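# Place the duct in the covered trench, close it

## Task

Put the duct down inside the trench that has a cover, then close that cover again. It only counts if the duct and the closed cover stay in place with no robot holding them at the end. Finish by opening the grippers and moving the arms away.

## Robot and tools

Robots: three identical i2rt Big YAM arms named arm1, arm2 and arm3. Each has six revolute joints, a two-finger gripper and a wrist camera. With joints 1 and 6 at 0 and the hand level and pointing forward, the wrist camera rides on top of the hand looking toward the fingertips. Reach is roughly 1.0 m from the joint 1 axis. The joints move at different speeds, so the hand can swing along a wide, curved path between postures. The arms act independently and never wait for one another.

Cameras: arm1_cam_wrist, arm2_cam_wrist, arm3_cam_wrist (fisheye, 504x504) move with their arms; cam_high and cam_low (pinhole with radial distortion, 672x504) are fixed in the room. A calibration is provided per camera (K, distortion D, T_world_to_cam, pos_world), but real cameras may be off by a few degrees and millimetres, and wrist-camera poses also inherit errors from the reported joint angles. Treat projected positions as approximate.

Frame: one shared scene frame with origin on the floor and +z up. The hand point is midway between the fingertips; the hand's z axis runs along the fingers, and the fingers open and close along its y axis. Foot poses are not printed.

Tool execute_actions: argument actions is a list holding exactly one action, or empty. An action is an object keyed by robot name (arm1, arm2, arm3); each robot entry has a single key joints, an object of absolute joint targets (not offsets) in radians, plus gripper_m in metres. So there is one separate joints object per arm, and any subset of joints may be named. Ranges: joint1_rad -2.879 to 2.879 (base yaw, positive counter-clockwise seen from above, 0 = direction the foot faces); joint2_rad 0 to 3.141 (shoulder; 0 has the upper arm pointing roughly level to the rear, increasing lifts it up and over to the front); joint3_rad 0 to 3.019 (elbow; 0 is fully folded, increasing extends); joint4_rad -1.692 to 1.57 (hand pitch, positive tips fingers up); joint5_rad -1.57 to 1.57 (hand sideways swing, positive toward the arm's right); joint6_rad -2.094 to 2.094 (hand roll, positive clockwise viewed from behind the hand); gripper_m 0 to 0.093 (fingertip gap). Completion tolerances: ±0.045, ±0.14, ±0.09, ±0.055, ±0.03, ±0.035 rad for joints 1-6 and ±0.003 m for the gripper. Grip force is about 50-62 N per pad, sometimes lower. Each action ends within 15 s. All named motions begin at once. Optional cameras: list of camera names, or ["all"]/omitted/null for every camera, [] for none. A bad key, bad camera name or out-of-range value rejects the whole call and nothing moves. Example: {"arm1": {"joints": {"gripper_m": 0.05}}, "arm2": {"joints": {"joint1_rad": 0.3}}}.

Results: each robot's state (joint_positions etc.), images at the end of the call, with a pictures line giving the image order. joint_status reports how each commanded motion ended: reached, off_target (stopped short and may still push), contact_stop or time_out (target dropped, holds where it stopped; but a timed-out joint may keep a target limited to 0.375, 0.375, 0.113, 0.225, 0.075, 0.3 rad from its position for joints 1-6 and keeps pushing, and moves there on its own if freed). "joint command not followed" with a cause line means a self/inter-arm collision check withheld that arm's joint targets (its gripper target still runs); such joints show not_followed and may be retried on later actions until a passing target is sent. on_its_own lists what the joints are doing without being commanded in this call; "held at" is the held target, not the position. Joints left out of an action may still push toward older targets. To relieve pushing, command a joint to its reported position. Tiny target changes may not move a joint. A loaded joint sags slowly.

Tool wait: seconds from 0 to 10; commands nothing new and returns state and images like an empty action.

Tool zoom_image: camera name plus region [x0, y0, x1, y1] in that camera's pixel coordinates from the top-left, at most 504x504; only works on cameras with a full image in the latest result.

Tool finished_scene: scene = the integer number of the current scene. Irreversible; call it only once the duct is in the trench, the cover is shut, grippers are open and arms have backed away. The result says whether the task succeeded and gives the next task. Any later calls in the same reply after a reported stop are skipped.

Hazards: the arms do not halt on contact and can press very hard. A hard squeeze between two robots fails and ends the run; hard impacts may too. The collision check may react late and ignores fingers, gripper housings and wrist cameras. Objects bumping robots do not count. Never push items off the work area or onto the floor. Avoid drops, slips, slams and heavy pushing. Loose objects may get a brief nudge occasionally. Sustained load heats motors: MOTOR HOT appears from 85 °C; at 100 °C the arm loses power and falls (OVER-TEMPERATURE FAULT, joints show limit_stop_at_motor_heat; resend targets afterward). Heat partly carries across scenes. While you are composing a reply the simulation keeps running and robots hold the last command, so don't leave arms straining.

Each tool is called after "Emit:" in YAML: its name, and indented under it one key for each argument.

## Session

Emit:
execute_actions:
  actions: []

Scene clock: 0.00 s.
arm1.joint_positions: joint1_rad=+0.243 joint2_rad=+0.558 joint3_rad=+1.434 joint4_rad=-1.485 joint5_rad=+0.184 joint6_rad=-0.471 gripper_m=+0.095
arm1.joint_status: not commanded
arm1.hand: x=-0.0034 y=-0.4417 z=+1.3773 quat_wxyz=(-0.415, +0.778, -0.415, -0.224) (m; scene frame)
arm2.joint_positions: joint1_rad=+0.293 joint2_rad=+0.533 joint3_rad=+1.362 joint4_rad=-1.482 joint5_rad=-0.230 joint6_rad=-0.055 gripper_m=+0.095
arm2.joint_status: not commanded
arm2.hand: x=-0.6115 y=-0.2913 z=+1.3347 quat_wxyz=(-0.185, +0.764, -0.460, -0.413) (m; scene frame)
arm3.joint_positions: joint1_rad=+0.355 joint2_rad=+0.465 joint3_rad=+1.368 joint4_rad=-1.392 joint5_rad=-0.076 joint6_rad=+0.174 gripper_m=+0.095
arm3.joint_status: not commanded
arm3.hand: x=+0.4535 y=-0.2969 z=+1.3534 quat_wxyz=(-0.236, +0.662, -0.543, -0.459) (m; scene frame)
pictures: arm1_cam_wrist, arm2_cam_wrist, arm3_cam_wrist, cam_high, cam_low
camera_calibration (this result's frames):
arm1_cam_wrist: T_world_to_cam=[[0.831499, 0.310832, 0.460427, -0.498006], [0.453735, -0.858196, -0.24005, -0.0382734], [0.320522, 0.408513, -0.854625, 1.48555], [0, 0, 0, 1]] pos_world=[-0.0446933, -0.484916, 1.48969]
arm2_cam_wrist: T_world_to_cam=[[0.860103, 0.501372, -0.0940634, 0.797933], [0.453568, -0.836024, -0.308772, 0.454434], [-0.233449, 0.222911, -0.946474, 1.30529], [0, 0, 0, 1]] pos_world=[-0.587703, -0.311107, 1.45079]
arm3_cam_wrist: T_world_to_cam=[[0.939756, 0.289617, -0.181605, -0.101132], [0.190345, -0.884598, -0.425741, 0.231044], [-0.283949, 0.365525, -0.886434, 1.56285], [0, 0, 0, 1]] pos_world=[0.494831, -0.337591, 1.46536]
Images, in order (width x height): arm1_cam_wrist 504x504, arm2_cam_wrist 504x504, arm3_cam_wrist 504x504, cam_high 672x504, cam_low 672x504.

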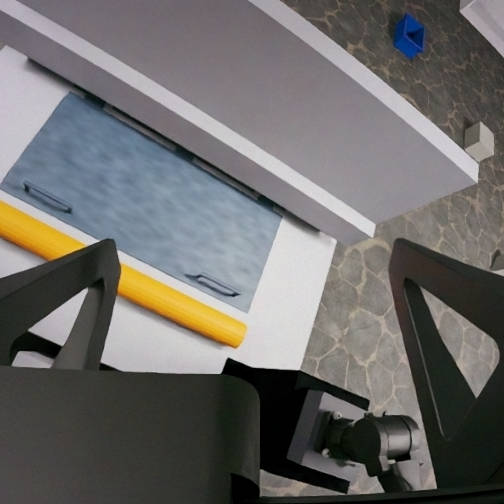

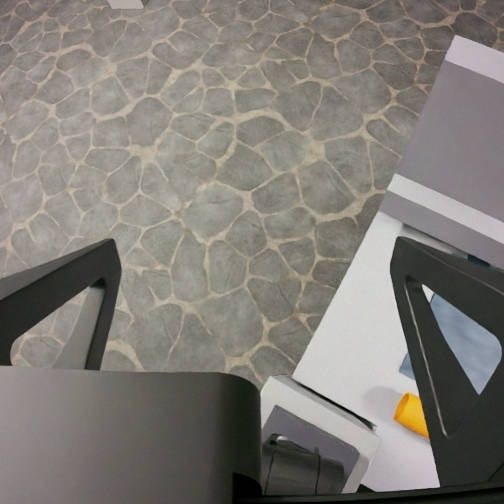

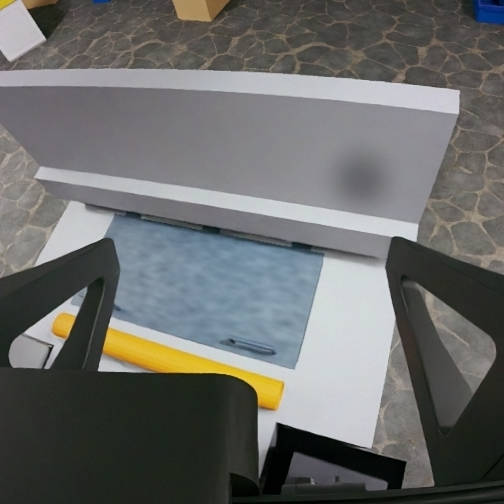

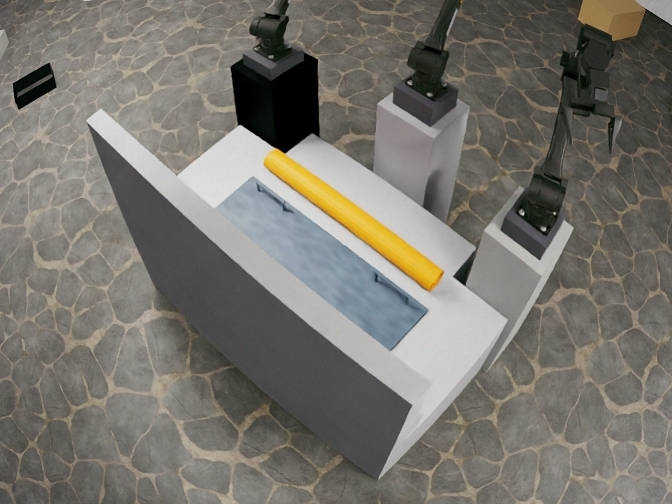

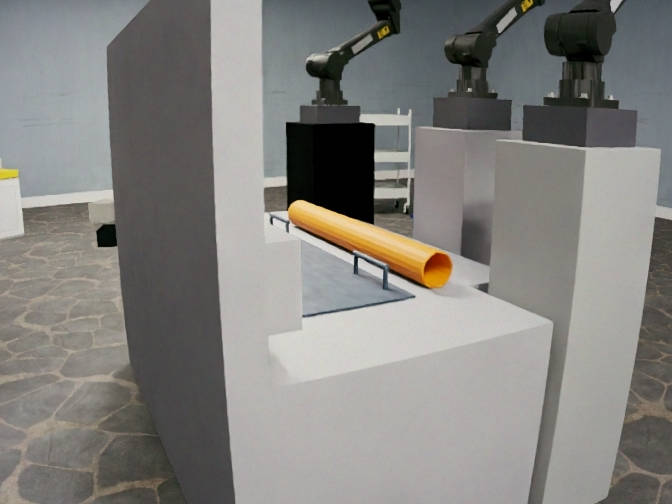

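Emit:
execute_actions:
  actions:
    - {"arm2":{"joints":{"joint1_rad":-0.6,"joint2_rad":1.6,"joint3_rad":0.9,"joint4_rad":-0.87,"joint5_rad":0,"joint6_rad":0.85,"gripper_m":0.055}},"arm3":{"joints":{"joint1_rad":0.6,"joint2_rad":1.6,"joint3_rad":0.86,"joint4_rad":-0.83,"joint5_rad":0,"joint6_rad":-0.88,"gripper_m":0.055}},"arm1":{"joints":{"joint1_rad":-0.05,"joint2_rad":1.2,"joint3_rad":0.6,"joint4_rad":-0.9,"joint5_rad":0,"joint6_rad":1.5}}}
  cameras: []

Emit:
execute_actions:
  actions:
    - {"arm2":{"joints":{"joint1_rad":-0.74,"joint2_rad":2.3,"joint3_rad":0.92,"joint4_rad":-0.18}},"arm3":{"joints":{"joint1_rad":0.74,"joint2_rad":2.27,"joint3_rad":0.85,"joint4_rad":-0.15,"joint6_rad":-0.865}}}
  cameras: ["arm2_cam_wrist","arm3_cam_wrist","cam_low"]

Scene clock: 4.63 s.
arm1.joint_positions: joint1_rad=-0.048 joint2_rad=+1.214 joint3_rad=+0.600 joint4_rad=-0.910 joint5_rad=+0.003 joint6_rad=+1.490 gripper_m=+0.095
arm1.joint_status: all done
arm1.hand: x=+0.0205 y=-0.3440 z=+0.8783 quat_wxyz=(+0.001, +0.006, -1.000, -0.028) (m; scene frame)
arm2.joint_positions: joint1_rad=-0.597 joint2_rad=+1.598 joint3_rad=+0.892 joint4_rad=-0.890 joint5_rad=+0.000 joint6_rad=+0.839 gripper_m=+0.055
arm2.joint_status: all done
arm2.hand: x=-0.3109 y=-0.1270 z=+0.8315 quat_wxyz=(+0.009, +0.079, -0.997, +0.009) (m; scene frame)
arm3.joint_positions: joint1_rad=+0.594 joint2_rad=+1.596 joint3_rad=+0.844 joint4_rad=-0.839 joint5_rad=-0.002 joint6_rad=-0.872 gripper_m=+0.055
arm3.joint_status: all done
arm3.hand: x=+0.3212 y=-0.1342 z=+0.8083 quat_wxyz=(+0.008, +0.998, -0.068, +0.007) (m; scene frame)
pictures: none
No camera images: the call's "cameras" was empty. Leave "cameras" out to get every camera's image.

Scene clock: 6.10 s.
arm1.joint_positions: joint1_rad=-0.048 joint2_rad=+1.214 joint3_rad=+0.600 joint4_rad=-0.910 joint5_rad=+0.003 joint6_rad=+1.491 gripper_m=+0.095
arm1.joint_status: not commanded
arm1.hand: x=+0.0205 y=-0.3440 z=+0.8783 quat_wxyz=(+0.001, +0.005, -1.000, -0.028) (m; scene frame)
arm2.joint_positions: joint1_rad=-0.746 joint2_rad=+2.301 joint3_rad=+0.906 joint4_rad=-0.199 joint5_rad=+0.000 joint6_rad=+0.839 gripper_m=+0.055
arm2.joint_status: all done
arm2.hand: x=-0.2654 y=-0.1608 z=+0.5628 quat_wxyz=(+0.010, +0.005, -1.000, +0.009) (m; scene frame)
arm3.joint_positions: joint1_rad=+0.748 joint2_rad=+2.266 joint3_rad=+0.844 joint4_rad=-0.160 joint5_rad=-0.001 joint6_rad=-0.872 gripper_m=+0.055
arm3.joint_status: all done
arm3.hand: x=+0.2777 y=-0.1697 z=+0.5618 quat_wxyz=(+0.003, +1.000, +0.008, +0.004) (m; scene frame)
pictures: arm2_cam_wrist, arm3_cam_wrist, cam_low
camera_calibration (this result's frames):
arm2_cam_wrist: T_world_to_cam=[[0.00792816, -0.999666, 0.0245832, -0.172145], [-0.802758, 0.00829601, 0.596247, -0.538746], [-0.596252, -0.0244615, -0.802425, 0.409245], [0, 0, 0, 1]] pos_world=[-0.187104, -0.157607, 0.653846]
arm3_cam_wrist: T_world_to_cam=[[-0.015696, 0.999872, 0.00298164, 0.16561], [0.805158, 0.0108712, 0.592961, -0.551012], [0.592853, 0.0117078, -0.805226, 0.415611], [0, 0, 0, 1]] pos_world=[0.199856, -0.164465, 0.660895]
Images, in order (width x height): arm2_cam_wrist 504x504, arm3_cam_wrist 504x504, cam_low 672x504.

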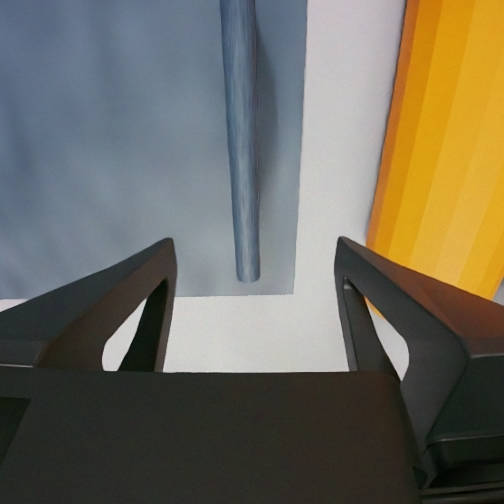

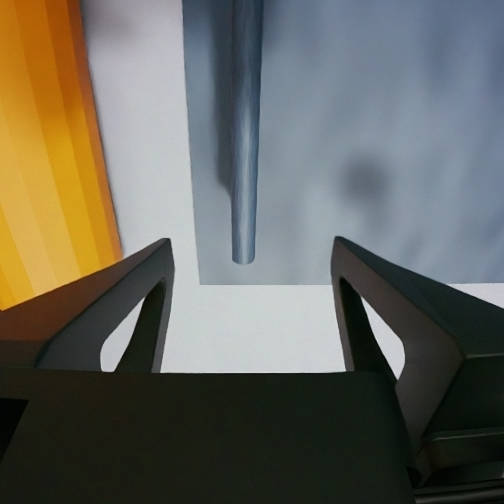

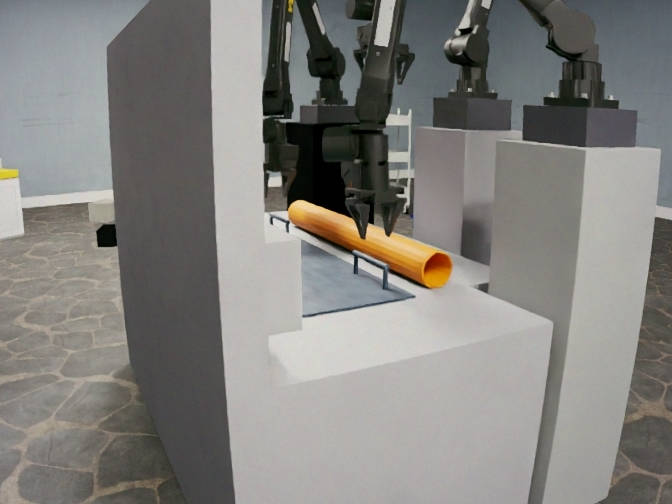

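Emit:
execute_actions:
  actions:
    - {"arm2":{"joints":{"joint2_rad":2.49,"joint3_rad":0.99,"joint4_rad":-0.045,"gripper_m":0.048}},"arm3":{"joints":{"joint2_rad":2.47,"joint3_rad":0.922,"joint4_rad":0.0,"gripper_m":0.048}}}
  cameras: ["arm2_cam_wrist","arm3_cam_wrist"]

Emit:
execute_actions:
  actions:
    - {"arm2":{"joints":{"gripper_m":0}},"arm3":{"joints":{"gripper_m":0}}}
  cameras: []

Emit:
execute_actions:
  actions:
    - {"arm2":{"joints":{"joint1_rad":-0.705,"joint2_rad":2.275,"joint3_rad":0.935,"joint4_rad":-0.21,"joint6_rad":0.875}},"arm3":{"joints":{"joint1_rad":0.705,"joint2_rad":2.257,"joint3_rad":0.87,"joint4_rad":-0.175,"joint6_rad":-0.895}}}
  cameras: ["cam_low"]

Emit:
execute_actions:
  actions:
    - {"arm2":{"joints":{"joint1_rad":-0.635,"joint2_rad":2.06,"joint3_rad":0.99,"joint4_rad":-0.45,"joint6_rad":0.94}},"arm3":{"joints":{"joint1_rad":0.635,"joint2_rad":2.035,"joint3_rad":0.93,"joint4_rad":-0.42,"joint6_rad":-0.965}},"arm1":{"joints":{"joint2_rad":1.5,"joint3_rad":0.7,"joint4_rad":-0.77}}}
  cameras: []

Emit:
execute_actions:
  actions:
    - {"arm2":{"joints":{"joint1_rad":-0.55,"joint2_rad":1.96,"joint3_rad":1.23,"joint4_rad":-0.75,"joint6_rad":1.025}},"arm3":{"joints":{"joint1_rad":0.55,"joint2_rad":1.925,"joint3_rad":1.17,"joint4_rad":-0.73,"joint6_rad":-1.05}},"arm1":{"joints":{"joint2_rad":2.035,"joint3_rad":0.74,"joint4_rad":-0.26}}}
  cameras: ["cam_low","arm1_cam_wrist"]

Scene clock: 10.20 s.
arm1.joint_positions: joint1_rad=-0.048 joint2_rad=+1.214 joint3_rad=+0.600 joint4_rad=-0.910 joint5_rad=+0.003 joint6_rad=+1.491 gripper_m=+0.095
arm1.joint_status: not commanded
arm1.hand: x=+0.0205 y=-0.3440 z=+0.8783 quat_wxyz=(+0.001, +0.005, -1.000, -0.028) (m; scene frame)
arm2.joint_positions: joint1_rad=-0.746 joint2_rad=+2.425 joint3_rad=+0.999 joint4_rad=-0.062 joint5_rad=+0.001 joint6_rad=+0.839 gripper_m=+0.048
arm2.joint_status: all done
arm2.hand: x=-0.2379 y=-0.1294 z=+0.5224 quat_wxyz=(-0.026, +0.005, -0.999, -0.031) (m; scene frame)
arm3.joint_positions: joint1_rad=+0.739 joint2_rad=+2.429 joint3_rad=+0.937 joint4_rad=+0.011 joint5_rad=+0.006 joint6_rad=-0.870 gripper_m=+0.048
arm3.joint_status: all done
arm3.hand: x=+0.2588 y=-0.1408 z=+0.5086 quat_wxyz=(-0.037, +0.999, +0.003, -0.025) (m; scene frame)
pictures: arm2_cam_wrist, arm3_cam_wrist
camera_calibration (this result's frames):
arm2_cam_wrist: T_world_to_cam=[[0.00905185, -0.998502, -0.0539572, -0.0985611], [-0.843412, -0.0366113, 0.536018, -0.476941], [-0.53719, 0.0406562, -0.842481, 0.437398], [0, 0, 0, 1]] pos_world=[-0.166399, -0.133658, 0.61883]
arm3_cam_wrist: T_world_to_cam=[[-0.00287282, 0.99647, 0.0839006, 0.0916019], [0.839305, -0.0432105, 0.541941, -0.495141], [0.543653, 0.0719751, -0.836218, 0.420624], [0, 0, 0, 1]] pos_world=[0.187164, -0.142948, 0.612385]
Images, in order (width x height): arm2_cam_wrist 504x504, arm3_cam_wrist 504x504.

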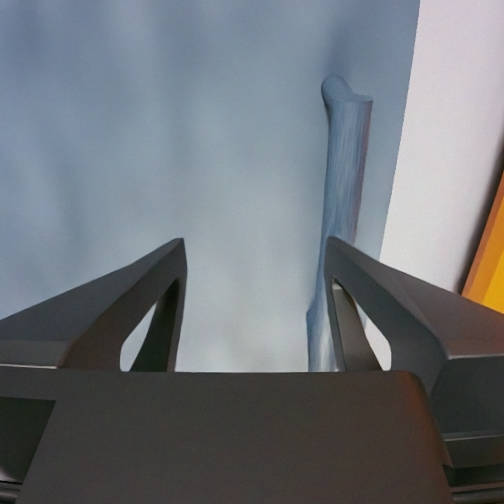

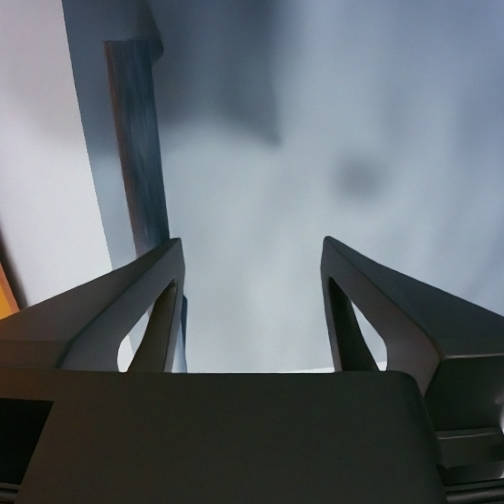

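Scene clock: 10.83 s.
arm1.joint_positions: joint1_rad=-0.048 joint2_rad=+1.214 joint3_rad=+0.600 joint4_rad=-0.910 joint5_rad=+0.003 joint6_rad=+1.491 gripper_m=+0.095
arm1.joint_status: not commanded
arm1.hand: x=+0.0205 y=-0.3440 z=+0.8783 quat_wxyz=(+0.001, +0.005, -1.000, -0.028) (m; scene frame)
arm2.joint_positions: joint1_rad=-0.745 joint2_rad=+2.476 joint3_rad=+0.998 joint4_rad=-0.053 joint5_rad=-0.005 joint6_rad=+0.839 gripper_m=+0.001
arm2.joint_status: all done
arm2.hand: x=-0.2527 y=-0.1440 z=+0.5025 quat_wxyz=(-0.010, +0.005, -1.000, -0.017) (m; scene frame)
arm3.joint_positions: joint1_rad=+0.739 joint2_rad=+2.456 joint3_rad=+0.922 joint4_rad=+0.006 joint5_rad=+0.003 joint6_rad=-0.870 gripper_m=+0.001
arm3.joint_status: all done
arm3.hand: x=+0.2731 y=-0.1582 z=+0.4978 quat_wxyz=(-0.018, +1.000, +0.003, -0.011) (m; scene frame)
pictures: none
No camera images: the call's "cameras" was empty. Leave "cameras" out to get every camera's image.

Scene clock: 11.87 s.
arm1.joint_positions: joint1_rad=-0.048 joint2_rad=+1.214 joint3_rad=+0.600 joint4_rad=-0.910 joint5_rad=+0.003 joint6_rad=+1.491 gripper_m=+0.095
arm1.joint_status: not commanded
arm1.hand: x=+0.0205 y=-0.3440 z=+0.8783 quat_wxyz=(+0.001, +0.005, -1.000, -0.028) (m; scene frame)
arm2.joint_positions: joint1_rad=-0.706 joint2_rad=+2.282 joint3_rad=+0.933 joint4_rad=-0.192 joint5_rad=-0.002 joint6_rad=+0.863 gripper_m=+0.001
arm2.joint_status: all done
arm2.hand: x=-0.2610 y=-0.1304 z=+0.5722 quat_wxyz=(-0.007, +0.012, -1.000, -0.012) (m; scene frame)
arm3.joint_positions: joint1_rad=+0.704 joint2_rad=+2.258 joint3_rad=+0.867 joint4_rad=-0.168 joint5_rad=+0.003 joint6_rad=-0.886 gripper_m=+0.001
arm3.joint_status: all done
arm3.hand: x=+0.2810 y=-0.1470 z=+0.5660 quat_wxyz=(-0.007, +1.000, -0.006, -0.001) (m; scene frame)
pictures: cam_low
Images, in order (width x height): cam_low 672x504.

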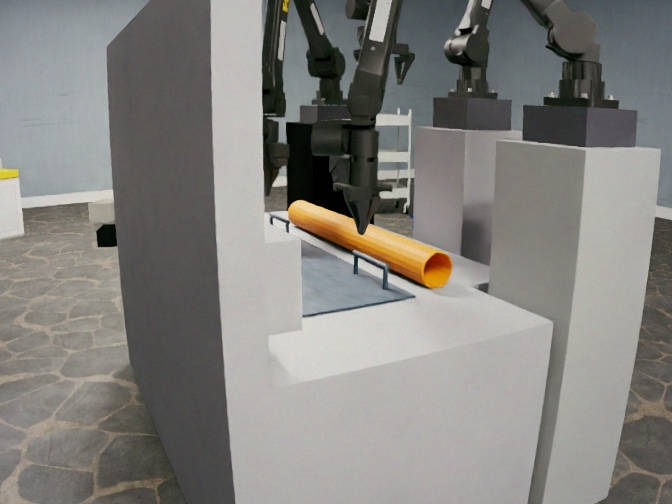

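Scene clock: 12.93 s.
arm1.joint_positions: joint1_rad=-0.048 joint2_rad=+1.501 joint3_rad=+0.684 joint4_rad=-0.775 joint5_rad=+0.003 joint6_rad=+1.491 gripper_m=+0.095
arm1.joint_status: all done
arm1.hand: x=+0.0230 y=-0.3014 z=+0.8236 quat_wxyz=(+0.004, +0.005, -1.000, +0.007) (m; scene frame)
arm2.joint_positions: joint1_rad=-0.637 joint2_rad=+2.055 joint3_rad=+0.979 joint4_rad=-0.433 joint5_rad=-0.002 joint6_rad=+0.928 gripper_m=+0.001
arm2.joint_status: all done
arm2.hand: x=-0.2587 y=-0.0779 z=+0.6702 quat_wxyz=(-0.016, +0.015, -0.999, -0.026) (m; scene frame)
arm3.joint_positions: joint1_rad=+0.632 joint2_rad=+2.024 joint3_rad=+0.922 joint4_rad=-0.413 joint5_rad=+0.002 joint6_rad=-0.956 gripper_m=+0.001
arm3.joint_status: all done
arm3.hand: x=+0.2752 y=-0.0901 z=+0.6628 quat_wxyz=(-0.025, +1.000, -0.007, -0.014) (m; scene frame)
pictures: none
No camera images: the call's "cameras" was empty. Leave "cameras" out to get every camera's image.

Scene clock: 14.20 s.
arm1.joint_positions: joint1_rad=-0.048 joint2_rad=+2.031 joint3_rad=+0.727 joint4_rad=-0.269 joint5_rad=+0.003 joint6_rad=+1.491 gripper_m=+0.095
arm1.joint_status: all done
arm1.hand: x=+0.0236 y=-0.2683 z=+0.6606 quat_wxyz=(+0.003, +0.005, -1.000, -0.003) (m; scene frame)
arm2.joint_positions: joint1_rad=-0.548 joint2_rad=+1.963 joint3_rad=+1.214 joint4_rad=-0.732 joint5_rad=-0.001 joint6_rad=+1.014 gripper_m=+0.001
arm2.joint_status: all done
arm2.hand: x=-0.2541 y=+0.0096 z=+0.7671 quat_wxyz=(-0.021, +0.016, -0.999, -0.039) (m; scene frame)
arm3.joint_positions: joint1_rad=+0.544 joint2_rad=+1.919 joint3_rad=+1.161 joint4_rad=-0.723 joint5_rad=+0.002 joint6_rad=-1.042 gripper_m=+0.001
arm3.joint_status: all done
arm3.hand: x=+0.2686 y=-0.0015 z=+0.7636 quat_wxyz=(-0.040, +0.999, -0.008, -0.020) (m; scene frame)
pictures: arm1_cam_wrist, cam_low
camera_calibration (this result's frames):
arm1_cam_wrist: T_world_to_cam=[[0.00987167, -0.999935, -0.00577605, -0.268669], [-0.808894, -0.0113813, 0.587845, -0.363719], [-0.587872, -0.0011308, -0.808953, 0.674951], [0, 0, 0, 1]] pos_world=[0.105227, -0.272027, 0.758262]
Images, in order (width x height): arm1_cam_wrist 504x504, cam_low 672x504.

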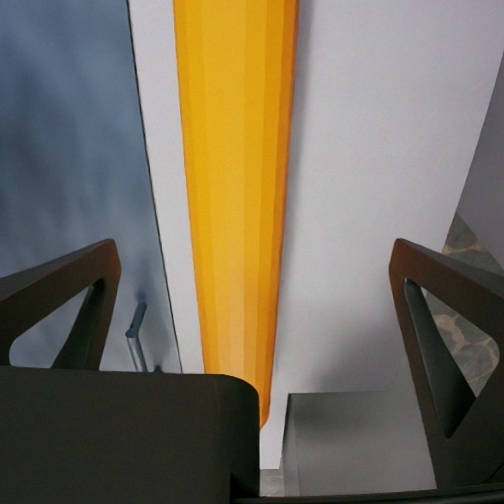

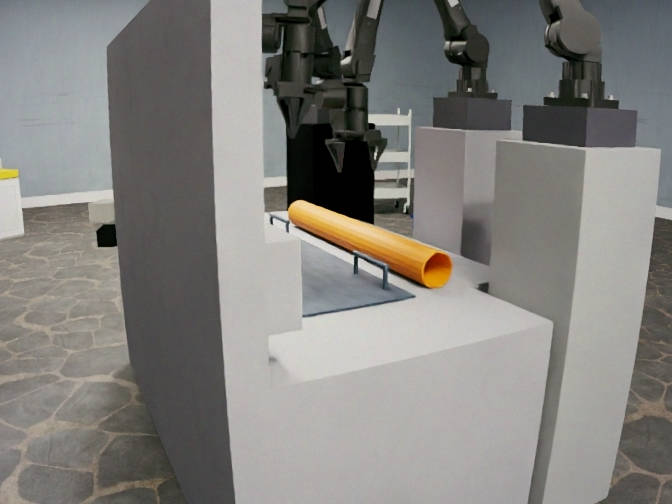

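The grips missed the handles. I'll retry with smaller descent steps.

Emit:
execute_actions:
  actions:
    - {"arm2":{"joints":{"joint1_rad":-0.72,"joint2_rad":2.2,"joint3_rad":0.91,"joint4_rad":-0.28,"joint6_rad":0.85,"gripper_m":0.055}},"arm3":{"joints":{"joint1_rad":0.72,"joint2_rad":2.155,"joint3_rad":0.85,"joint4_rad":-0.28,"joint6_rad":-0.875,"gripper_m":0.055}},"arm1":{"joints":{"joint2_rad":1.5,"joint3_rad":0.6,"joint4_rad":-0.7}}}
  cameras: []

Emit:
execute_actions:
  actions:
    - {"arm2":{"joints":{"joint1_rad":-0.745,"joint2_rad":2.38,"joint3_rad":0.95,"joint4_rad":-0.12}},"arm3":{"joints":{"joint1_rad":0.745,"joint2_rad":2.345,"joint3_rad":0.875,"joint4_rad":-0.09}}}
  cameras: ["arm2_cam_wrist","arm3_cam_wrist"]

Emit:
execute_actions:
  actions:
    - {"arm2":{"joints":{"joint2_rad":2.46,"joint3_rad":0.965,"joint4_rad":-0.09}},"arm3":{"joints":{"joint2_rad":2.43,"joint3_rad":0.895,"joint4_rad":-0.06}}}
  cameras: ["arm2_cam_wrist","arm3_cam_wrist"]

Scene clock: 17.87 s.
arm1.joint_positions: joint1_rad=-0.048 joint2_rad=+1.496 joint3_rad=+0.591 joint4_rad=-0.692 joint5_rad=+0.003 joint6_rad=+1.492 gripper_m=+0.095
arm1.joint_status: all done
arm1.hand: x=+0.0208 y=-0.3299 z=+0.8017 quat_wxyz=(+0.004, +0.005, -1.000, +0.009) (m; scene frame)
arm2.joint_positions: joint1_rad=-0.734 joint2_rad=+2.227 joint3_rad=+0.898 joint4_rad=-0.297 joint5_rad=+0.001 joint6_rad=+0.862 gripper_m=+0.055
arm2.joint_status: all done
arm2.hand: x=-0.2693 y=-0.1584 z=+0.5904 quat_wxyz=(+0.019, +0.000, -1.000, +0.021) (m; scene frame)
arm3.joint_positions: joint1_rad=+0.727 joint2_rad=+2.175 joint3_rad=+0.840 joint4_rad=-0.288 joint5_rad=+0.000 joint6_rad=-0.884 gripper_m=+0.055
arm3.joint_status: all done
arm3.hand: x=+0.2845 y=-0.1658 z=+0.5940 quat_wxyz=(+0.019, +1.000, +0.004, +0.018) (m; scene frame)
pictures: none
No camera images: the call's "cameras" was empty. Leave "cameras" out to get every camera's image.

Scene clock: 18.90 s.
arm1.joint_positions: joint1_rad=-0.048 joint2_rad=+1.496 joint3_rad=+0.591 joint4_rad=-0.692 joint5_rad=+0.003 joint6_rad=+1.492 gripper_m=+0.095
arm1.joint_status: not commanded
arm1.hand: x=+0.0208 y=-0.3299 z=+0.8017 quat_wxyz=(+0.004, +0.005, -1.000, +0.009) (m; scene frame)
arm2.joint_positions: joint1_rad=-0.734 joint2_rad=+2.386 joint3_rad=+0.947 joint4_rad=-0.139 joint5_rad=+0.001 joint6_rad=+0.861 gripper_m=+0.055
arm2.joint_status: all done
arm2.hand: x=-0.2648 y=-0.1528 z=+0.5338 quat_wxyz=(+0.004, +0.000, -1.000, +0.003) (m; scene frame)
arm3.joint_positions: joint1_rad=+0.736 joint2_rad=+2.348 joint3_rad=+0.870 joint4_rad=-0.100 joint5_rad=+0.000 joint6_rad=-0.883 gripper_m=+0.055
arm3.joint_status: all done
arm3.hand: x=+0.2819 y=-0.1675 z=+0.5341 quat_wxyz=(+0.002, +1.000, +0.008, +0.004) (m; scene frame)
pictures: arm2_cam_wrist, arm3_cam_wrist
camera_calibration (this result's frames):
arm2_cam_wrist: T_world_to_cam=[[-0.00146938, -0.999911, 0.0132541, -0.159935], [-0.809712, 0.00896754, 0.586759, -0.517704], [-0.586826, -0.00986983, -0.809653, 0.395134], [0, 0, 0, 1]] pos_world=[-0.187551, -0.151379, 0.625809]
arm3_cam_wrist: T_world_to_cam=[[-0.0153298, 0.999861, 0.00658574, 0.161534], [0.806169, 0.0084633, 0.591625, -0.53803], [0.591487, 0.0143787, -0.806187, 0.392102], [0, 0, 0, 1]] pos_world=[0.204296, -0.162596, 0.633355]
Images, in order (width x height): arm2_cam_wrist 504x504, arm3_cam_wrist 504x504.

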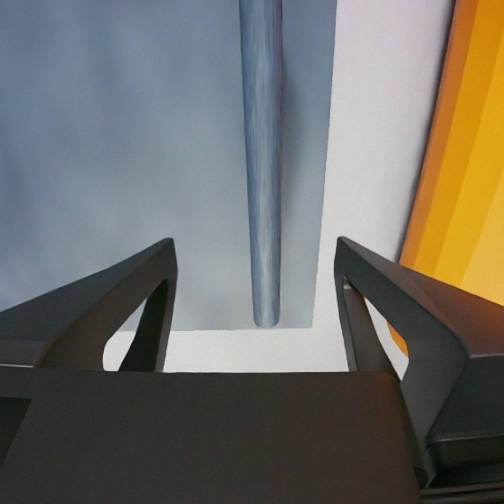

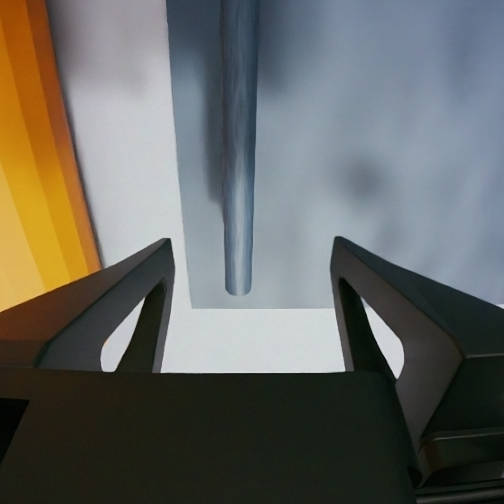

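Scene clock: 19.80 s.
arm1.joint_positions: joint1_rad=-0.048 joint2_rad=+1.496 joint3_rad=+0.591 joint4_rad=-0.692 joint5_rad=+0.003 joint6_rad=+1.492 gripper_m=+0.095
arm1.joint_status: not commanded
arm1.hand: x=+0.0208 y=-0.3299 z=+0.8017 quat_wxyz=(+0.004, +0.005, -1.000, +0.009) (m; scene frame)
arm2.joint_positions: joint1_rad=-0.734 joint2_rad=+2.456 joint3_rad=+0.962 joint4_rad=-0.107 joint5_rad=+0.001 joint6_rad=+0.861 gripper_m=+0.055
arm2.joint_status: all done
arm2.hand: x=-0.2728 y=-0.1621 z=+0.5086 quat_wxyz=(+0.011, +0.000, -1.000, +0.011) (m; scene frame)
arm3.joint_positions: joint1_rad=+0.736 joint2_rad=+2.422 joint3_rad=+0.894 joint4_rad=-0.066 joint5_rad=+0.000 joint6_rad=-0.883 gripper_m=+0.055
arm3.joint_status: all done
arm3.hand: x=+0.2870 y=-0.1733 z=+0.5090 quat_wxyz=(+0.008, +1.000, +0.008, +0.009) (m; scene frame)
pictures: arm2_cam_wrist, arm3_cam_wrist
camera_calibration (this result's frames):
arm2_cam_wrist: T_world_to_cam=[[-0.00110093, -0.999548, 0.0300481, -0.177241], [-0.801168, 0.0188636, 0.598143, -0.511216], [-0.598439, -0.023415, -0.800826, 0.360106], [0, 0, 0, 1]] pos_world=[-0.194263, -0.159085, 0.599488]
arm3_cam_wrist: T_world_to_cam=[[-0.0152744, 0.999865, -0.00607764, 0.17398], [0.799843, 0.0158658, 0.6, -0.528366], [0.600015, 0.00430347, -0.799977, 0.361655], [0, 0, 0, 1]] pos_world=[0.208268, -0.16713, 0.607392]
Images, in order (width x height): arm2_cam_wrist 504x504, arm3_cam_wrist 504x504.

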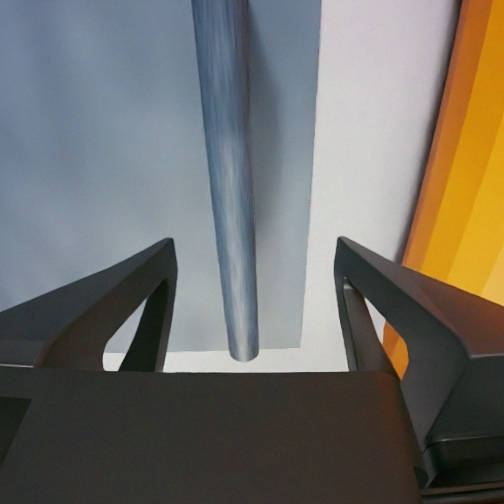

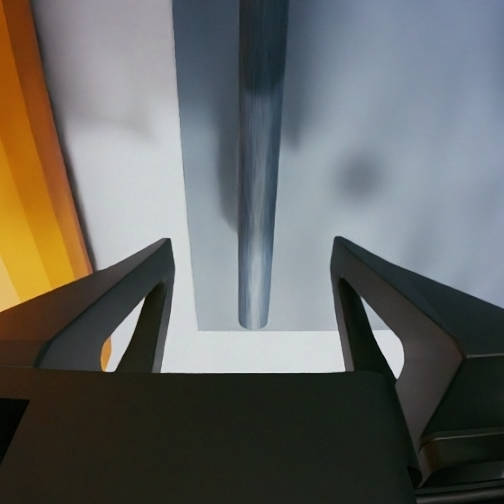

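Emit:
execute_actions:
  actions:
    - {"arm2":{"joints":{"joint2_rad":2.51,"joint3_rad":0.99,"joint4_rad":-0.045,"joint6_rad":0.835}},"arm3":{"joints":{"joint2_rad":2.485,"joint3_rad":0.915,"joint4_rad":-0.005,"joint6_rad":-0.86}}}
  cameras: []

Emit:
execute_actions:
  actions:
    - {"arm2":{"joints":{"gripper_m":0}},"arm3":{"joints":{"gripper_m":0}}}
  cameras: []

Emit:
execute_actions:
  actions:
    - {"arm2":{"joints":{"joint1_rad":-0.705,"joint2_rad":2.275,"joint3_rad":0.935,"joint4_rad":-0.21,"joint6_rad":0.875}},"arm3":{"joints":{"joint1_rad":0.705,"joint2_rad":2.257,"joint3_rad":0.87,"joint4_rad":-0.175,"joint6_rad":-0.895}}}
  cameras: ["cam_low"]

Scene clock: 21.87 s.
arm1.joint_positions: joint1_rad=-0.048 joint2_rad=+1.496 joint3_rad=+0.591 joint4_rad=-0.692 joint5_rad=+0.003 joint6_rad=+1.492 gripper_m=+0.095
arm1.joint_status: not commanded
arm1.hand: x=+0.0208 y=-0.3299 z=+0.8017 quat_wxyz=(+0.004, +0.005, -1.000, +0.009) (m; scene frame)
arm2.joint_positions: joint1_rad=-0.734 joint2_rad=+2.499 joint3_rad=+0.986 joint4_rad=-0.064 joint5_rad=+0.001 joint6_rad=+0.847 gripper_m=+0.055
arm2.joint_status: all done
arm2.hand: x=-0.2687 y=-0.1572 z=+0.4934 quat_wxyz=(+0.003, +0.007, -1.000, +0.002) (m; scene frame)
arm3.joint_positions: joint1_rad=+0.736 joint2_rad=+2.472 joint3_rad=+0.913 joint4_rad=-0.014 joint5_rad=+0.000 joint6_rad=-0.868 gripper_m=+0.055
arm3.joint_status: all done
arm3.hand: x=+0.2851 y=-0.1710 z=+0.4919 quat_wxyz=(+0.000, +1.000, +0.001, +0.002) (m; scene frame)
pictures: none
No camera images: the call's "cameras" was empty. Leave "cameras" out to get every camera's image.

Scene clock: 22.47 s.
arm1.joint_positions: joint1_rad=-0.048 joint2_rad=+1.496 joint3_rad=+0.591 joint4_rad=-0.692 joint5_rad=+0.003 joint6_rad=+1.492 gripper_m=+0.095
arm1.joint_status: not commanded
arm1.hand: x=+0.0208 y=-0.3299 z=+0.8017 quat_wxyz=(+0.004, +0.005, -1.000, +0.009) (m; scene frame)
arm2.joint_positions: joint1_rad=-0.734 joint2_rad=+2.499 joint3_rad=+0.987 joint4_rad=-0.061 joint5_rad=-0.002 joint6_rad=+0.841 gripper_m=+0.010
arm2.joint_status: gripper_m off_target (ended at +0.010, target +0.000)
arm2.hand: x=-0.2685 y=-0.1563 z=+0.4934 quat_wxyz=(+0.003, +0.010, -1.000, +0.000) (m; scene frame)
arm3.joint_positions: joint1_rad=+0.737 joint2_rad=+2.473 joint3_rad=+0.912 joint4_rad=-0.013 joint5_rad=-0.003 joint6_rad=-0.864 gripper_m=+0.011
arm3.joint_status: gripper_m off_target (ended at +0.011, target +0.000)
arm3.hand: x=+0.2848 y=-0.1718 z=+0.4918 quat_wxyz=(+0.001, +1.000, -0.001, +0.001) (m; scene frame)
pictures: none
No camera images: the call's "cameras" was empty. Leave "cameras" out to get every camera's image.

Scene clock: 23.43 s.
arm1.joint_positions: joint1_rad=-0.048 joint2_rad=+1.496 joint3_rad=+0.591 joint4_rad=-0.692 joint5_rad=+0.003 joint6_rad=+1.492 gripper_m=+0.095
arm1.joint_status: not commanded
arm1.hand: x=+0.0208 y=-0.3299 z=+0.8017 quat_wxyz=(+0.004, +0.005, -1.000, +0.009) (m; scene frame)
arm2.joint_positions: joint1_rad=-0.711 joint2_rad=+2.340 joint3_rad=+0.942 joint4_rad=-0.189 joint5_rad=+0.006 joint6_rad=+0.862 gripper_m=+0.010
arm2.joint_status: all done
arm2.hand: x=-0.2688 y=-0.1448 z=+0.5506 quat_wxyz=(+0.005, +0.011, -1.000, +0.008) (m; scene frame)
arm3.joint_positions: joint1_rad=+0.711 joint2_rad=+2.308 joint3_rad=+0.877 joint4_rad=-0.164 joint5_rad=-0.010 joint6_rad=-0.886 gripper_m=+0.011
arm3.joint_status: all done
arm3.hand: x=+0.2847 y=-0.1593 z=+0.5487 quat_wxyz=(+0.011, +1.000, -0.003, +0.005) (m; scene frame)
pictures: cam_low
Images, in order (width x height): cam_low 672x504.

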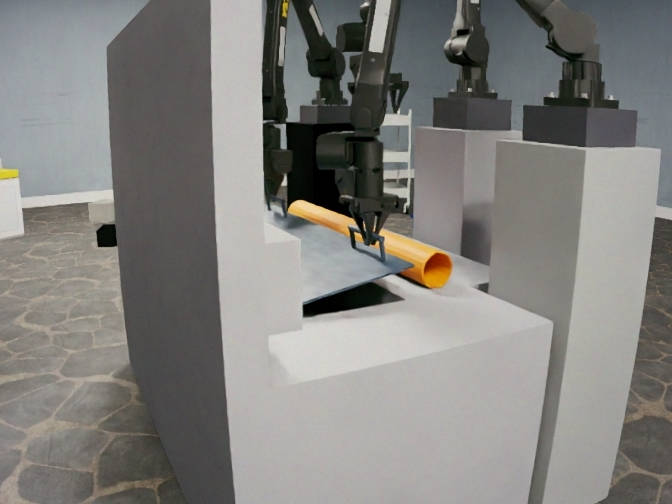

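Emit:
execute_actions:
  actions:
    - {"arm2":{"joints":{"joint1_rad":-0.635,"joint2_rad":2.06,"joint3_rad":0.99,"joint4_rad":-0.45,"joint6_rad":0.94}},"arm3":{"joints":{"joint1_rad":0.635,"joint2_rad":2.035,"joint3_rad":0.93,"joint4_rad":-0.42,"joint6_rad":-0.965}}}
  cameras: []

Emit:
execute_actions:
  actions:
    - {"arm2":{"joints":{"joint1_rad":-0.55,"joint2_rad":1.96,"joint3_rad":1.23,"joint4_rad":-0.75,"joint6_rad":1.025}},"arm3":{"joints":{"joint1_rad":0.55,"joint2_rad":1.925,"joint3_rad":1.17,"joint4_rad":-0.73,"joint6_rad":-1.05}},"arm1":{"joints":{"joint2_rad":2.035,"joint3_rad":0.7,"joint4_rad":-0.26}}}
  cameras: []

Emit:
execute_actions:
  actions:
    - {"arm2":{"joints":{"joint1_rad":-0.465,"joint2_rad":2.02,"joint3_rad":1.5,"joint4_rad":-0.95,"joint6_rad":1.11}},"arm3":{"joints":{"joint1_rad":0.465,"joint2_rad":1.98,"joint3_rad":1.435,"joint4_rad":-0.93,"joint6_rad":-1.135}},"arm1":{"joints":{"joint2_rad":2.37,"joint3_rad":0.875,"joint4_rad":-0.062,"joint6_rad":1.51}}}
  cameras: ["cam_low","arm1_cam_wrist"]

Scene clock: 27.17 s.
arm1.joint_positions: joint1_rad=-0.048 joint2_rad=+1.496 joint3_rad=+0.591 joint4_rad=-0.692 joint5_rad=+0.003 joint6_rad=+1.492 gripper_m=+0.095
arm1.joint_status: not commanded
arm1.hand: x=+0.0208 y=-0.3299 z=+0.8017 quat_wxyz=(+0.004, +0.005, -1.000, +0.009) (m; scene frame)
arm2.joint_positions: joint1_rad=-0.645 joint2_rad=+2.123 joint3_rad=+0.962 joint4_rad=-0.427 joint5_rad=+0.013 joint6_rad=+0.925 gripper_m=+0.010
arm2.joint_status: all done
arm2.hand: x=-0.2702 y=-0.1049 z=+0.6386 quat_wxyz=(+0.001, +0.012, -1.000, +0.010) (m; scene frame)
arm3.joint_positions: joint1_rad=+0.647 joint2_rad=+2.083 joint3_rad=+0.902 joint4_rad=-0.409 joint5_rad=-0.016 joint6_rad=-0.950 gripper_m=+0.011
arm3.joint_status: all done
arm3.hand: x=+0.2835 y=-0.1185 z=+0.6359 quat_wxyz=(+0.011, +1.000, -0.003, +0.001) (m; scene frame)
pictures: none
No camera images: the call's "cameras" was empty. Leave "cameras" out to get every camera's image.

Scene clock: 28.40 s.
arm1.joint_positions: joint1_rad=-0.048 joint2_rad=+2.033 joint3_rad=+0.698 joint4_rad=-0.269 joint5_rad=+0.003 joint6_rad=+1.492 gripper_m=+0.095
arm1.joint_status: all done
arm1.hand: x=+0.0223 y=-0.2866 z=+0.6573 quat_wxyz=(+0.004, +0.005, -1.000, +0.012) (m; scene frame)
arm2.joint_positions: joint1_rad=-0.566 joint2_rad=+2.037 joint3_rad=+1.149 joint4_rad=-0.747 joint5_rad=+0.016 joint6_rad=+1.008 gripper_m=+0.010
arm2.joint_status: all done
arm2.hand: x=-0.2712 y=-0.0421 z=+0.7140 quat_wxyz=(+0.012, +0.011, -0.999, +0.031) (m; scene frame)
arm3.joint_positions: joint1_rad=+0.568 joint2_rad=+1.996 joint3_rad=+1.096 joint4_rad=-0.733 joint5_rad=-0.020 joint6_rad=-1.033 gripper_m=+0.011
arm3.joint_status: all done
arm3.hand: x=+0.2818 y=-0.0543 z=+0.7105 quat_wxyz=(+0.031, +0.999, -0.001, +0.009) (m; scene frame)
pictures: none
No camera images: the call's "cameras" was empty. Leave "cameras" out to get every camera's image.

Scene clock: 29.53 s.
arm1.joint_positions: joint1_rad=-0.048 joint2_rad=+2.372 joint3_rad=+0.872 joint4_rad=-0.067 joint5_rad=+0.003 joint6_rad=+1.502 gripper_m=+0.095
arm1.joint_status: all done
arm1.hand: x=+0.0238 y=-0.2500 z=+0.5536 quat_wxyz=(+0.003, +0.000, -1.000, -0.006) (m; scene frame)
arm2.joint_positions: joint1_rad=-0.480 joint2_rad=+2.061 joint3_rad=+1.413 joint4_rad=-0.958 joint5_rad=+0.014 joint6_rad=+1.093 gripper_m=+0.010
arm2.joint_status: all done
arm2.hand: x=-0.2727 y=+0.0481 z=+0.7743 quat_wxyz=(+0.003, +0.011, -1.000, +0.018) (m; scene frame)
arm3.joint_positions: joint1_rad=+0.483 joint2_rad=+2.020 joint3_rad=+1.361 joint4_rad=-0.941 joint5_rad=-0.018 joint6_rad=-1.117 gripper_m=+0.011
arm3.joint_status: all done
arm3.hand: x=+0.2813 y=+0.0369 z=+0.7707 quat_wxyz=(+0.016, +1.000, -0.001, +0.000) (m; scene frame)
pictures: arm1_cam_wrist, cam_low
camera_calibration (this result's frames):
arm1_cam_wrist: T_world_to_cam=[[-0.000477432, -0.999939, -0.0110357, -0.247842], [-0.809148, -0.00609835, 0.587573, -0.29895], [-0.587605, 0.00921006, -0.809096, 0.591173], [0, 0, 0, 1]] pos_world=[0.105363, -0.255094, 0.651236]
Images, in order (width x height): arm1_cam_wrist 504x504, cam_low 672x504.

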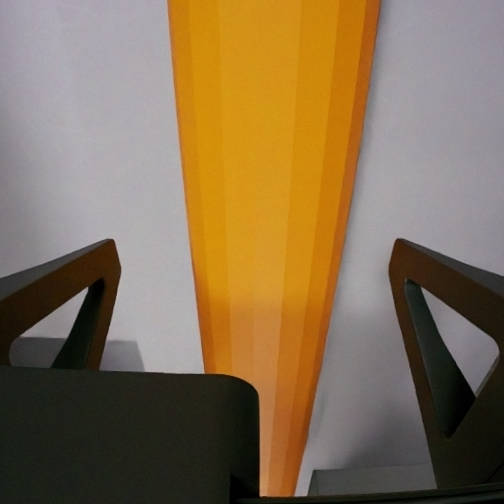

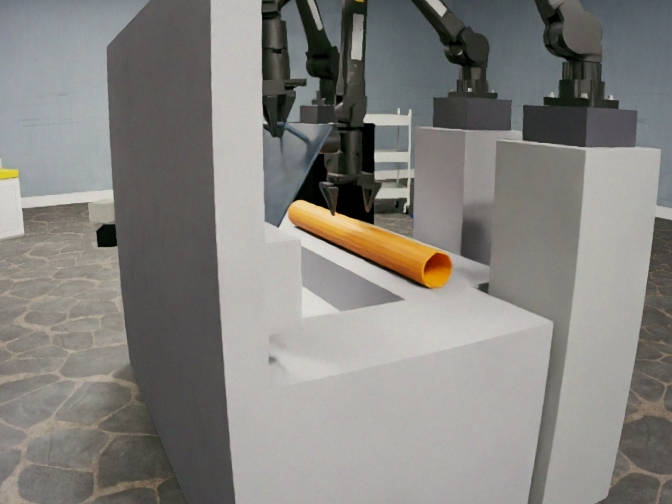

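Emit:
execute_actions:
  actions:
    - {"arm1":{"joints":{"joint2_rad":2.487,"joint3_rad":0.918,"joint4_rad":0.0}}}
  cameras: ["arm1_cam_wrist"]

Emit:
execute_actions:
  actions:
    - {"arm1":{"joints":{"joint2_rad":2.594,"joint3_rad":0.98,"joint4_rad":0.045}}}
  cameras: ["arm1_cam_wrist","cam_low"]

Scene clock: 31.27 s.
arm1.joint_positions: joint1_rad=-0.049 joint2_rad=+2.462 joint3_rad=+0.905 joint4_rad=-0.012 joint5_rad=+0.006 joint6_rad=+1.502 gripper_m=+0.095
arm1.joint_status: all done
arm1.hand: x=+0.0240 y=-0.2535 z=+0.5232 quat_wxyz=(+0.001, +0.000, -1.000, -0.005) (m; scene frame)
arm2.joint_positions: joint1_rad=-0.480 joint2_rad=+2.061 joint3_rad=+1.413 joint4_rad=-0.958 joint5_rad=+0.014 joint6_rad=+1.093 gripper_m=+0.010
arm2.joint_status: not commanded
arm2.hand: x=-0.2727 y=+0.0481 z=+0.7743 quat_wxyz=(+0.003, +0.011, -1.000, +0.018) (m; scene frame)
arm3.joint_positions: joint1_rad=+0.483 joint2_rad=+2.020 joint3_rad=+1.361 joint4_rad=-0.941 joint5_rad=-0.018 joint6_rad=-1.117 gripper_m=+0.011
arm3.joint_status: not commanded
arm3.hand: x=+0.2813 y=+0.0369 z=+0.7707 quat_wxyz=(+0.016, +1.000, -0.001, +0.000) (m; scene frame)
pictures: arm1_cam_wrist
camera_calibration (this result's frames):
arm1_cam_wrist: T_world_to_cam=[[-0.000848782, -0.999953, -0.0096543, -0.252437], [-0.81111, -0.00495832, 0.584873, -0.279222], [-0.584894, 0.00832713, -0.811067, 0.567475], [0, 0, 0, 1]] pos_world=[0.105219, -0.258535, 0.621132]
Images, in order (width x height): arm1_cam_wrist 504x504.

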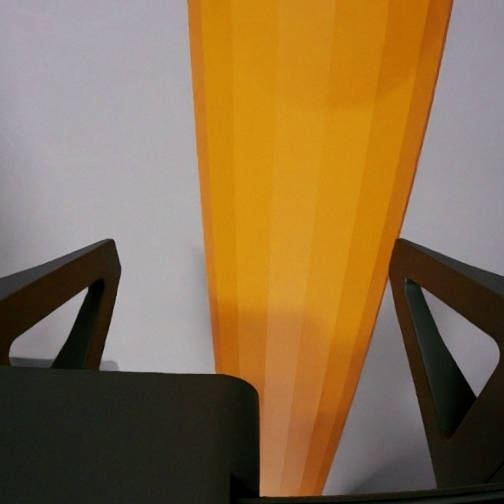

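Scene clock: 32.17 s.
arm1.joint_positions: joint1_rad=-0.049 joint2_rad=+2.591 joint3_rad=+0.977 joint4_rad=+0.036 joint5_rad=+0.003 joint6_rad=+1.502 gripper_m=+0.095
arm1.joint_status: all done
arm1.hand: x=+0.0228 y=-0.2564 z=+0.4785 quat_wxyz=(+0.003, +0.000, -1.000, +0.000) (m; scene frame)
arm2.joint_positions: joint1_rad=-0.480 joint2_rad=+2.061 joint3_rad=+1.413 joint4_rad=-0.958 joint5_rad=+0.014 joint6_rad=+1.093 gripper_m=+0.010
arm2.joint_status: not commanded
arm2.hand: x=-0.2727 y=+0.0481 z=+0.7743 quat_wxyz=(+0.003, +0.011, -1.000, +0.018) (m; scene frame)
arm3.joint_positions: joint1_rad=+0.483 joint2_rad=+2.020 joint3_rad=+1.361 joint4_rad=-0.941 joint5_rad=-0.018 joint6_rad=-1.117 gripper_m=+0.011
arm3.joint_status: not commanded
arm3.hand: x=+0.2813 y=+0.0369 z=+0.7707 quat_wxyz=(+0.016, +1.000, -0.001, +0.000) (m; scene frame)
pictures: arm1_cam_wrist, cam_low
camera_calibration (this result's frames):
arm1_cam_wrist: T_world_to_cam=[[-0.00113908, -0.999999, -0.000374199, -0.260182], [-0.808711, 0.000701077, 0.588206, -0.254276], [-0.588205, 0.000972629, -0.808711, 0.527563], [0, 0, 0, 1]] pos_world=[0.104383, -0.260516, 0.576116]
Images, in order (width x height): arm1_cam_wrist 504x504, cam_low 672x504.

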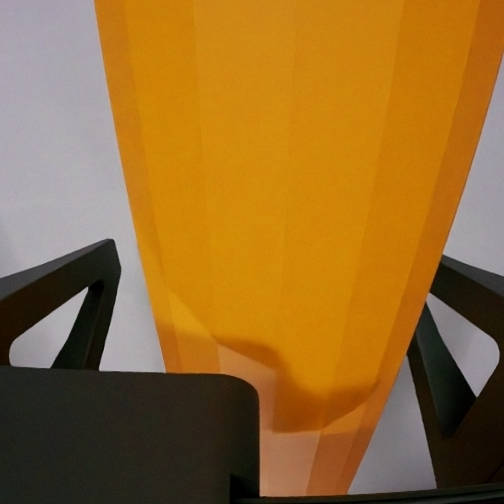

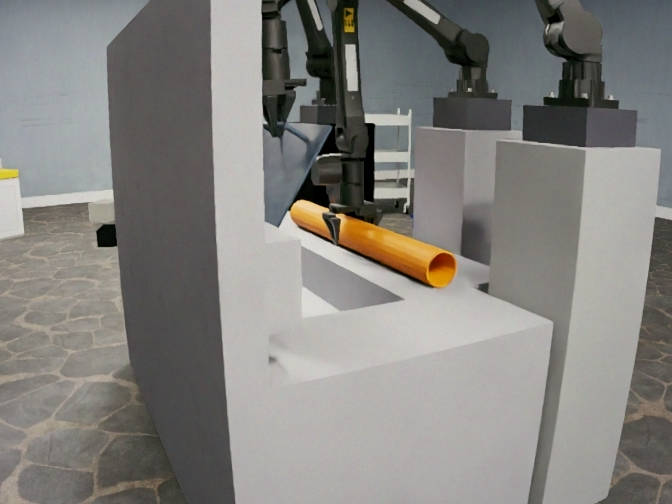

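Emit:
execute_actions:
  actions:
    - {"arm1":{"joints":{"gripper_m":0.05}}}
  cameras: []

Emit:
execute_actions:
  actions:
    - {"arm1":{"joints":{"joint1_rad":-0.005,"joint2_rad":2.42,"joint3_rad":1.1,"joint4_rad":-0.21,"joint6_rad":1.555}}}
  cameras: ["cam_low"]

Emit:
execute_actions:
  actions:
    - {"arm1":{"joints":{"joint2_rad":2.585,"joint3_rad":1.49,"joint4_rad":-0.44}}}
  cameras: ["cam_low","cam_high"]

Emit:
zoom_image:
  camera: "cam_low"
  region: [250,130,450,330]

Emit:
zoom_image:
  camera: "cam_high"
  region: [170,130,450,370]

Scene clock: 34.10 s.
arm1.joint_positions: joint1_rad=-0.049 joint2_rad=+2.591 joint3_rad=+0.975 joint4_rad=+0.037 joint5_rad=+0.002 joint6_rad=+1.503 gripper_m=+0.074
arm1.joint_status: gripper_m off_target (ended at +0.074, target +0.050)
arm1.hand: x=+0.0227 y=-0.2575 z=+0.4785 quat_wxyz=(+0.004, -0.001, -1.000, +0.000) (m; scene frame)
arm2.joint_positions: joint1_rad=-0.480 joint2_rad=+2.061 joint3_rad=+1.413 joint4_rad=-0.958 joint5_rad=+0.014 joint6_rad=+1.093 gripper_m=+0.010
arm2.joint_status: not commanded
arm2.hand: x=-0.2727 y=+0.0481 z=+0.7743 quat_wxyz=(+0.003, +0.011, -1.000, +0.018) (m; scene frame)
arm3.joint_positions: joint1_rad=+0.483 joint2_rad=+2.020 joint3_rad=+1.361 joint4_rad=-0.941 joint5_rad=-0.018 joint6_rad=-1.117 gripper_m=+0.011
arm3.joint_status: not commanded
arm3.hand: x=+0.2813 y=+0.0369 z=+0.7707 quat_wxyz=(+0.016, +1.000, -0.001, +0.000) (m; scene frame)
pictures: none
No camera images: the call's "cameras" was empty. Leave "cameras" out to get every camera's image.

Scene clock: 35.27 s.
arm1.joint_positions: joint1_rad=-0.005 joint2_rad=+2.432 joint3_rad=+1.096 joint4_rad=-0.205 joint5_rad=+0.002 joint6_rad=+1.546 gripper_m=+0.074
arm1.joint_status: all done
arm1.hand: x=+0.0099 y=-0.1682 z=+0.5447 quat_wxyz=(+0.003, -0.001, -1.000, -0.019) (m; scene frame)
arm2.joint_positions: joint1_rad=-0.480 joint2_rad=+2.061 joint3_rad=+1.413 joint4_rad=-0.958 joint5_rad=+0.014 joint6_rad=+1.093 gripper_m=+0.010
arm2.joint_status: not commanded
arm2.hand: x=-0.2727 y=+0.0481 z=+0.7743 quat_wxyz=(+0.003, +0.011, -1.000, +0.018) (m; scene frame)
arm3.joint_positions: joint1_rad=+0.483 joint2_rad=+2.020 joint3_rad=+1.361 joint4_rad=-0.941 joint5_rad=-0.018 joint6_rad=-1.117 gripper_m=+0.011
arm3.joint_status: not commanded
arm3.hand: x=+0.2813 y=+0.0369 z=+0.7707 quat_wxyz=(+0.016, +1.000, -0.001, +0.000) (m; scene frame)
pictures: cam_low
Images, in order (width x height): cam_low 672x504.

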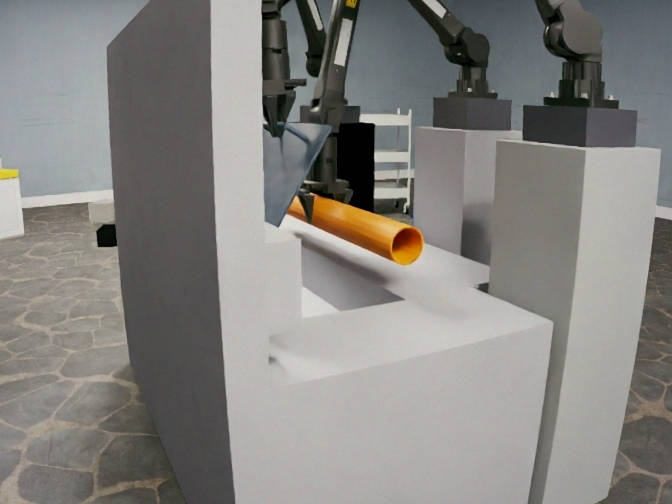

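Scene clock: 36.53 s.
arm1.joint_positions: joint1_rad=-0.005 joint2_rad=+2.630 joint3_rad=+1.481 joint4_rad=-0.432 joint5_rad=+0.002 joint6_rad=+1.547 gripper_m=+0.074
arm1.joint_status: all done
arm1.hand: x=+0.0119 y=-0.0785 z=+0.4993 quat_wxyz=(+0.004, -0.001, -1.000, +0.001) (m; scene frame)
arm2.joint_positions: joint1_rad=-0.480 joint2_rad=+2.061 joint3_rad=+1.413 joint4_rad=-0.958 joint5_rad=+0.014 joint6_rad=+1.093 gripper_m=+0.010
arm2.joint_status: not commanded
arm2.hand: x=-0.2727 y=+0.0481 z=+0.7743 quat_wxyz=(+0.003, +0.011, -1.000, +0.018) (m; scene frame)
arm3.joint_positions: joint1_rad=+0.483 joint2_rad=+2.020 joint3_rad=+1.361 joint4_rad=-0.941 joint5_rad=-0.018 joint6_rad=-1.117 gripper_m=+0.011
arm3.joint_status: not commanded
arm3.hand: x=+0.2813 y=+0.0369 z=+0.7707 quat_wxyz=(+0.016, +1.000, -0.001, +0.000) (m; scene frame)
pictures: cam_high, cam_low
Images, in order (width x height): cam_high 672x504, cam_low 672x504.

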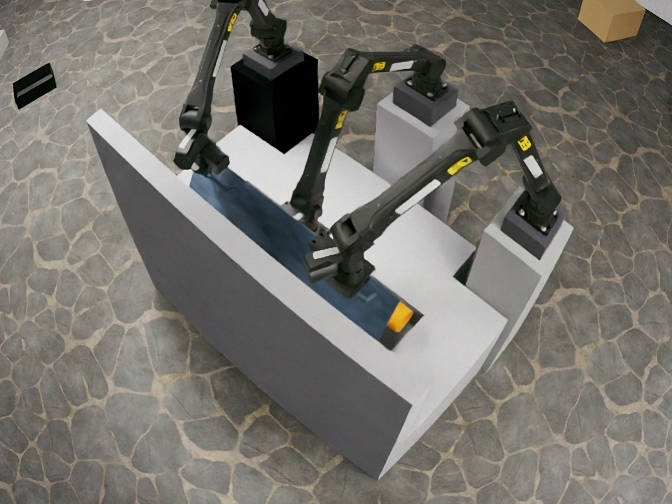

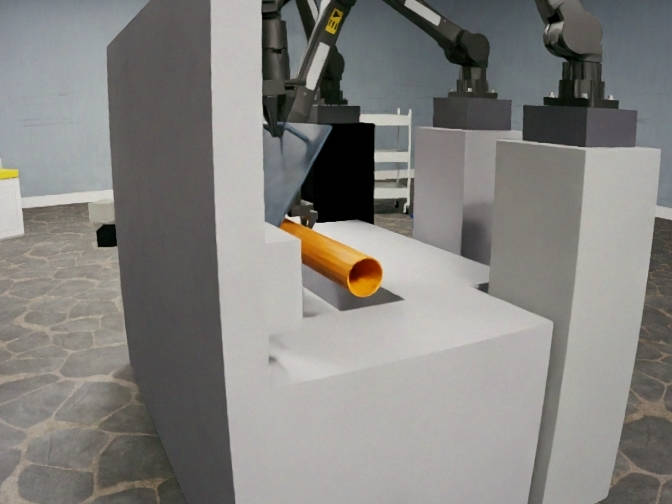

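Region (250, 130, 450, 330) of cam_low's 672x504 image, scaled by 2.520, with more detail than that image has.

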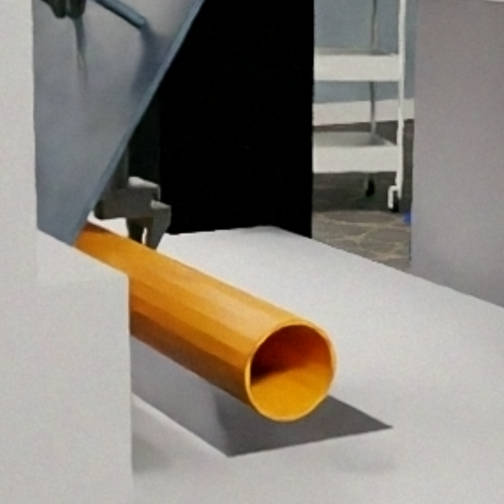

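Region (170, 130, 450, 370) of cam_high's 672x504 image, scaled by 1.800, with more detail than that image has; it fills the top 432 rows of this view, and the rest is white.

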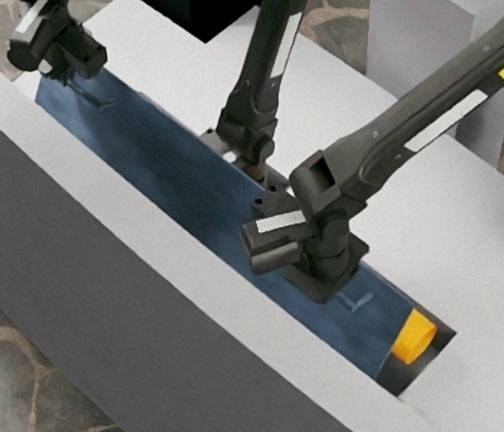

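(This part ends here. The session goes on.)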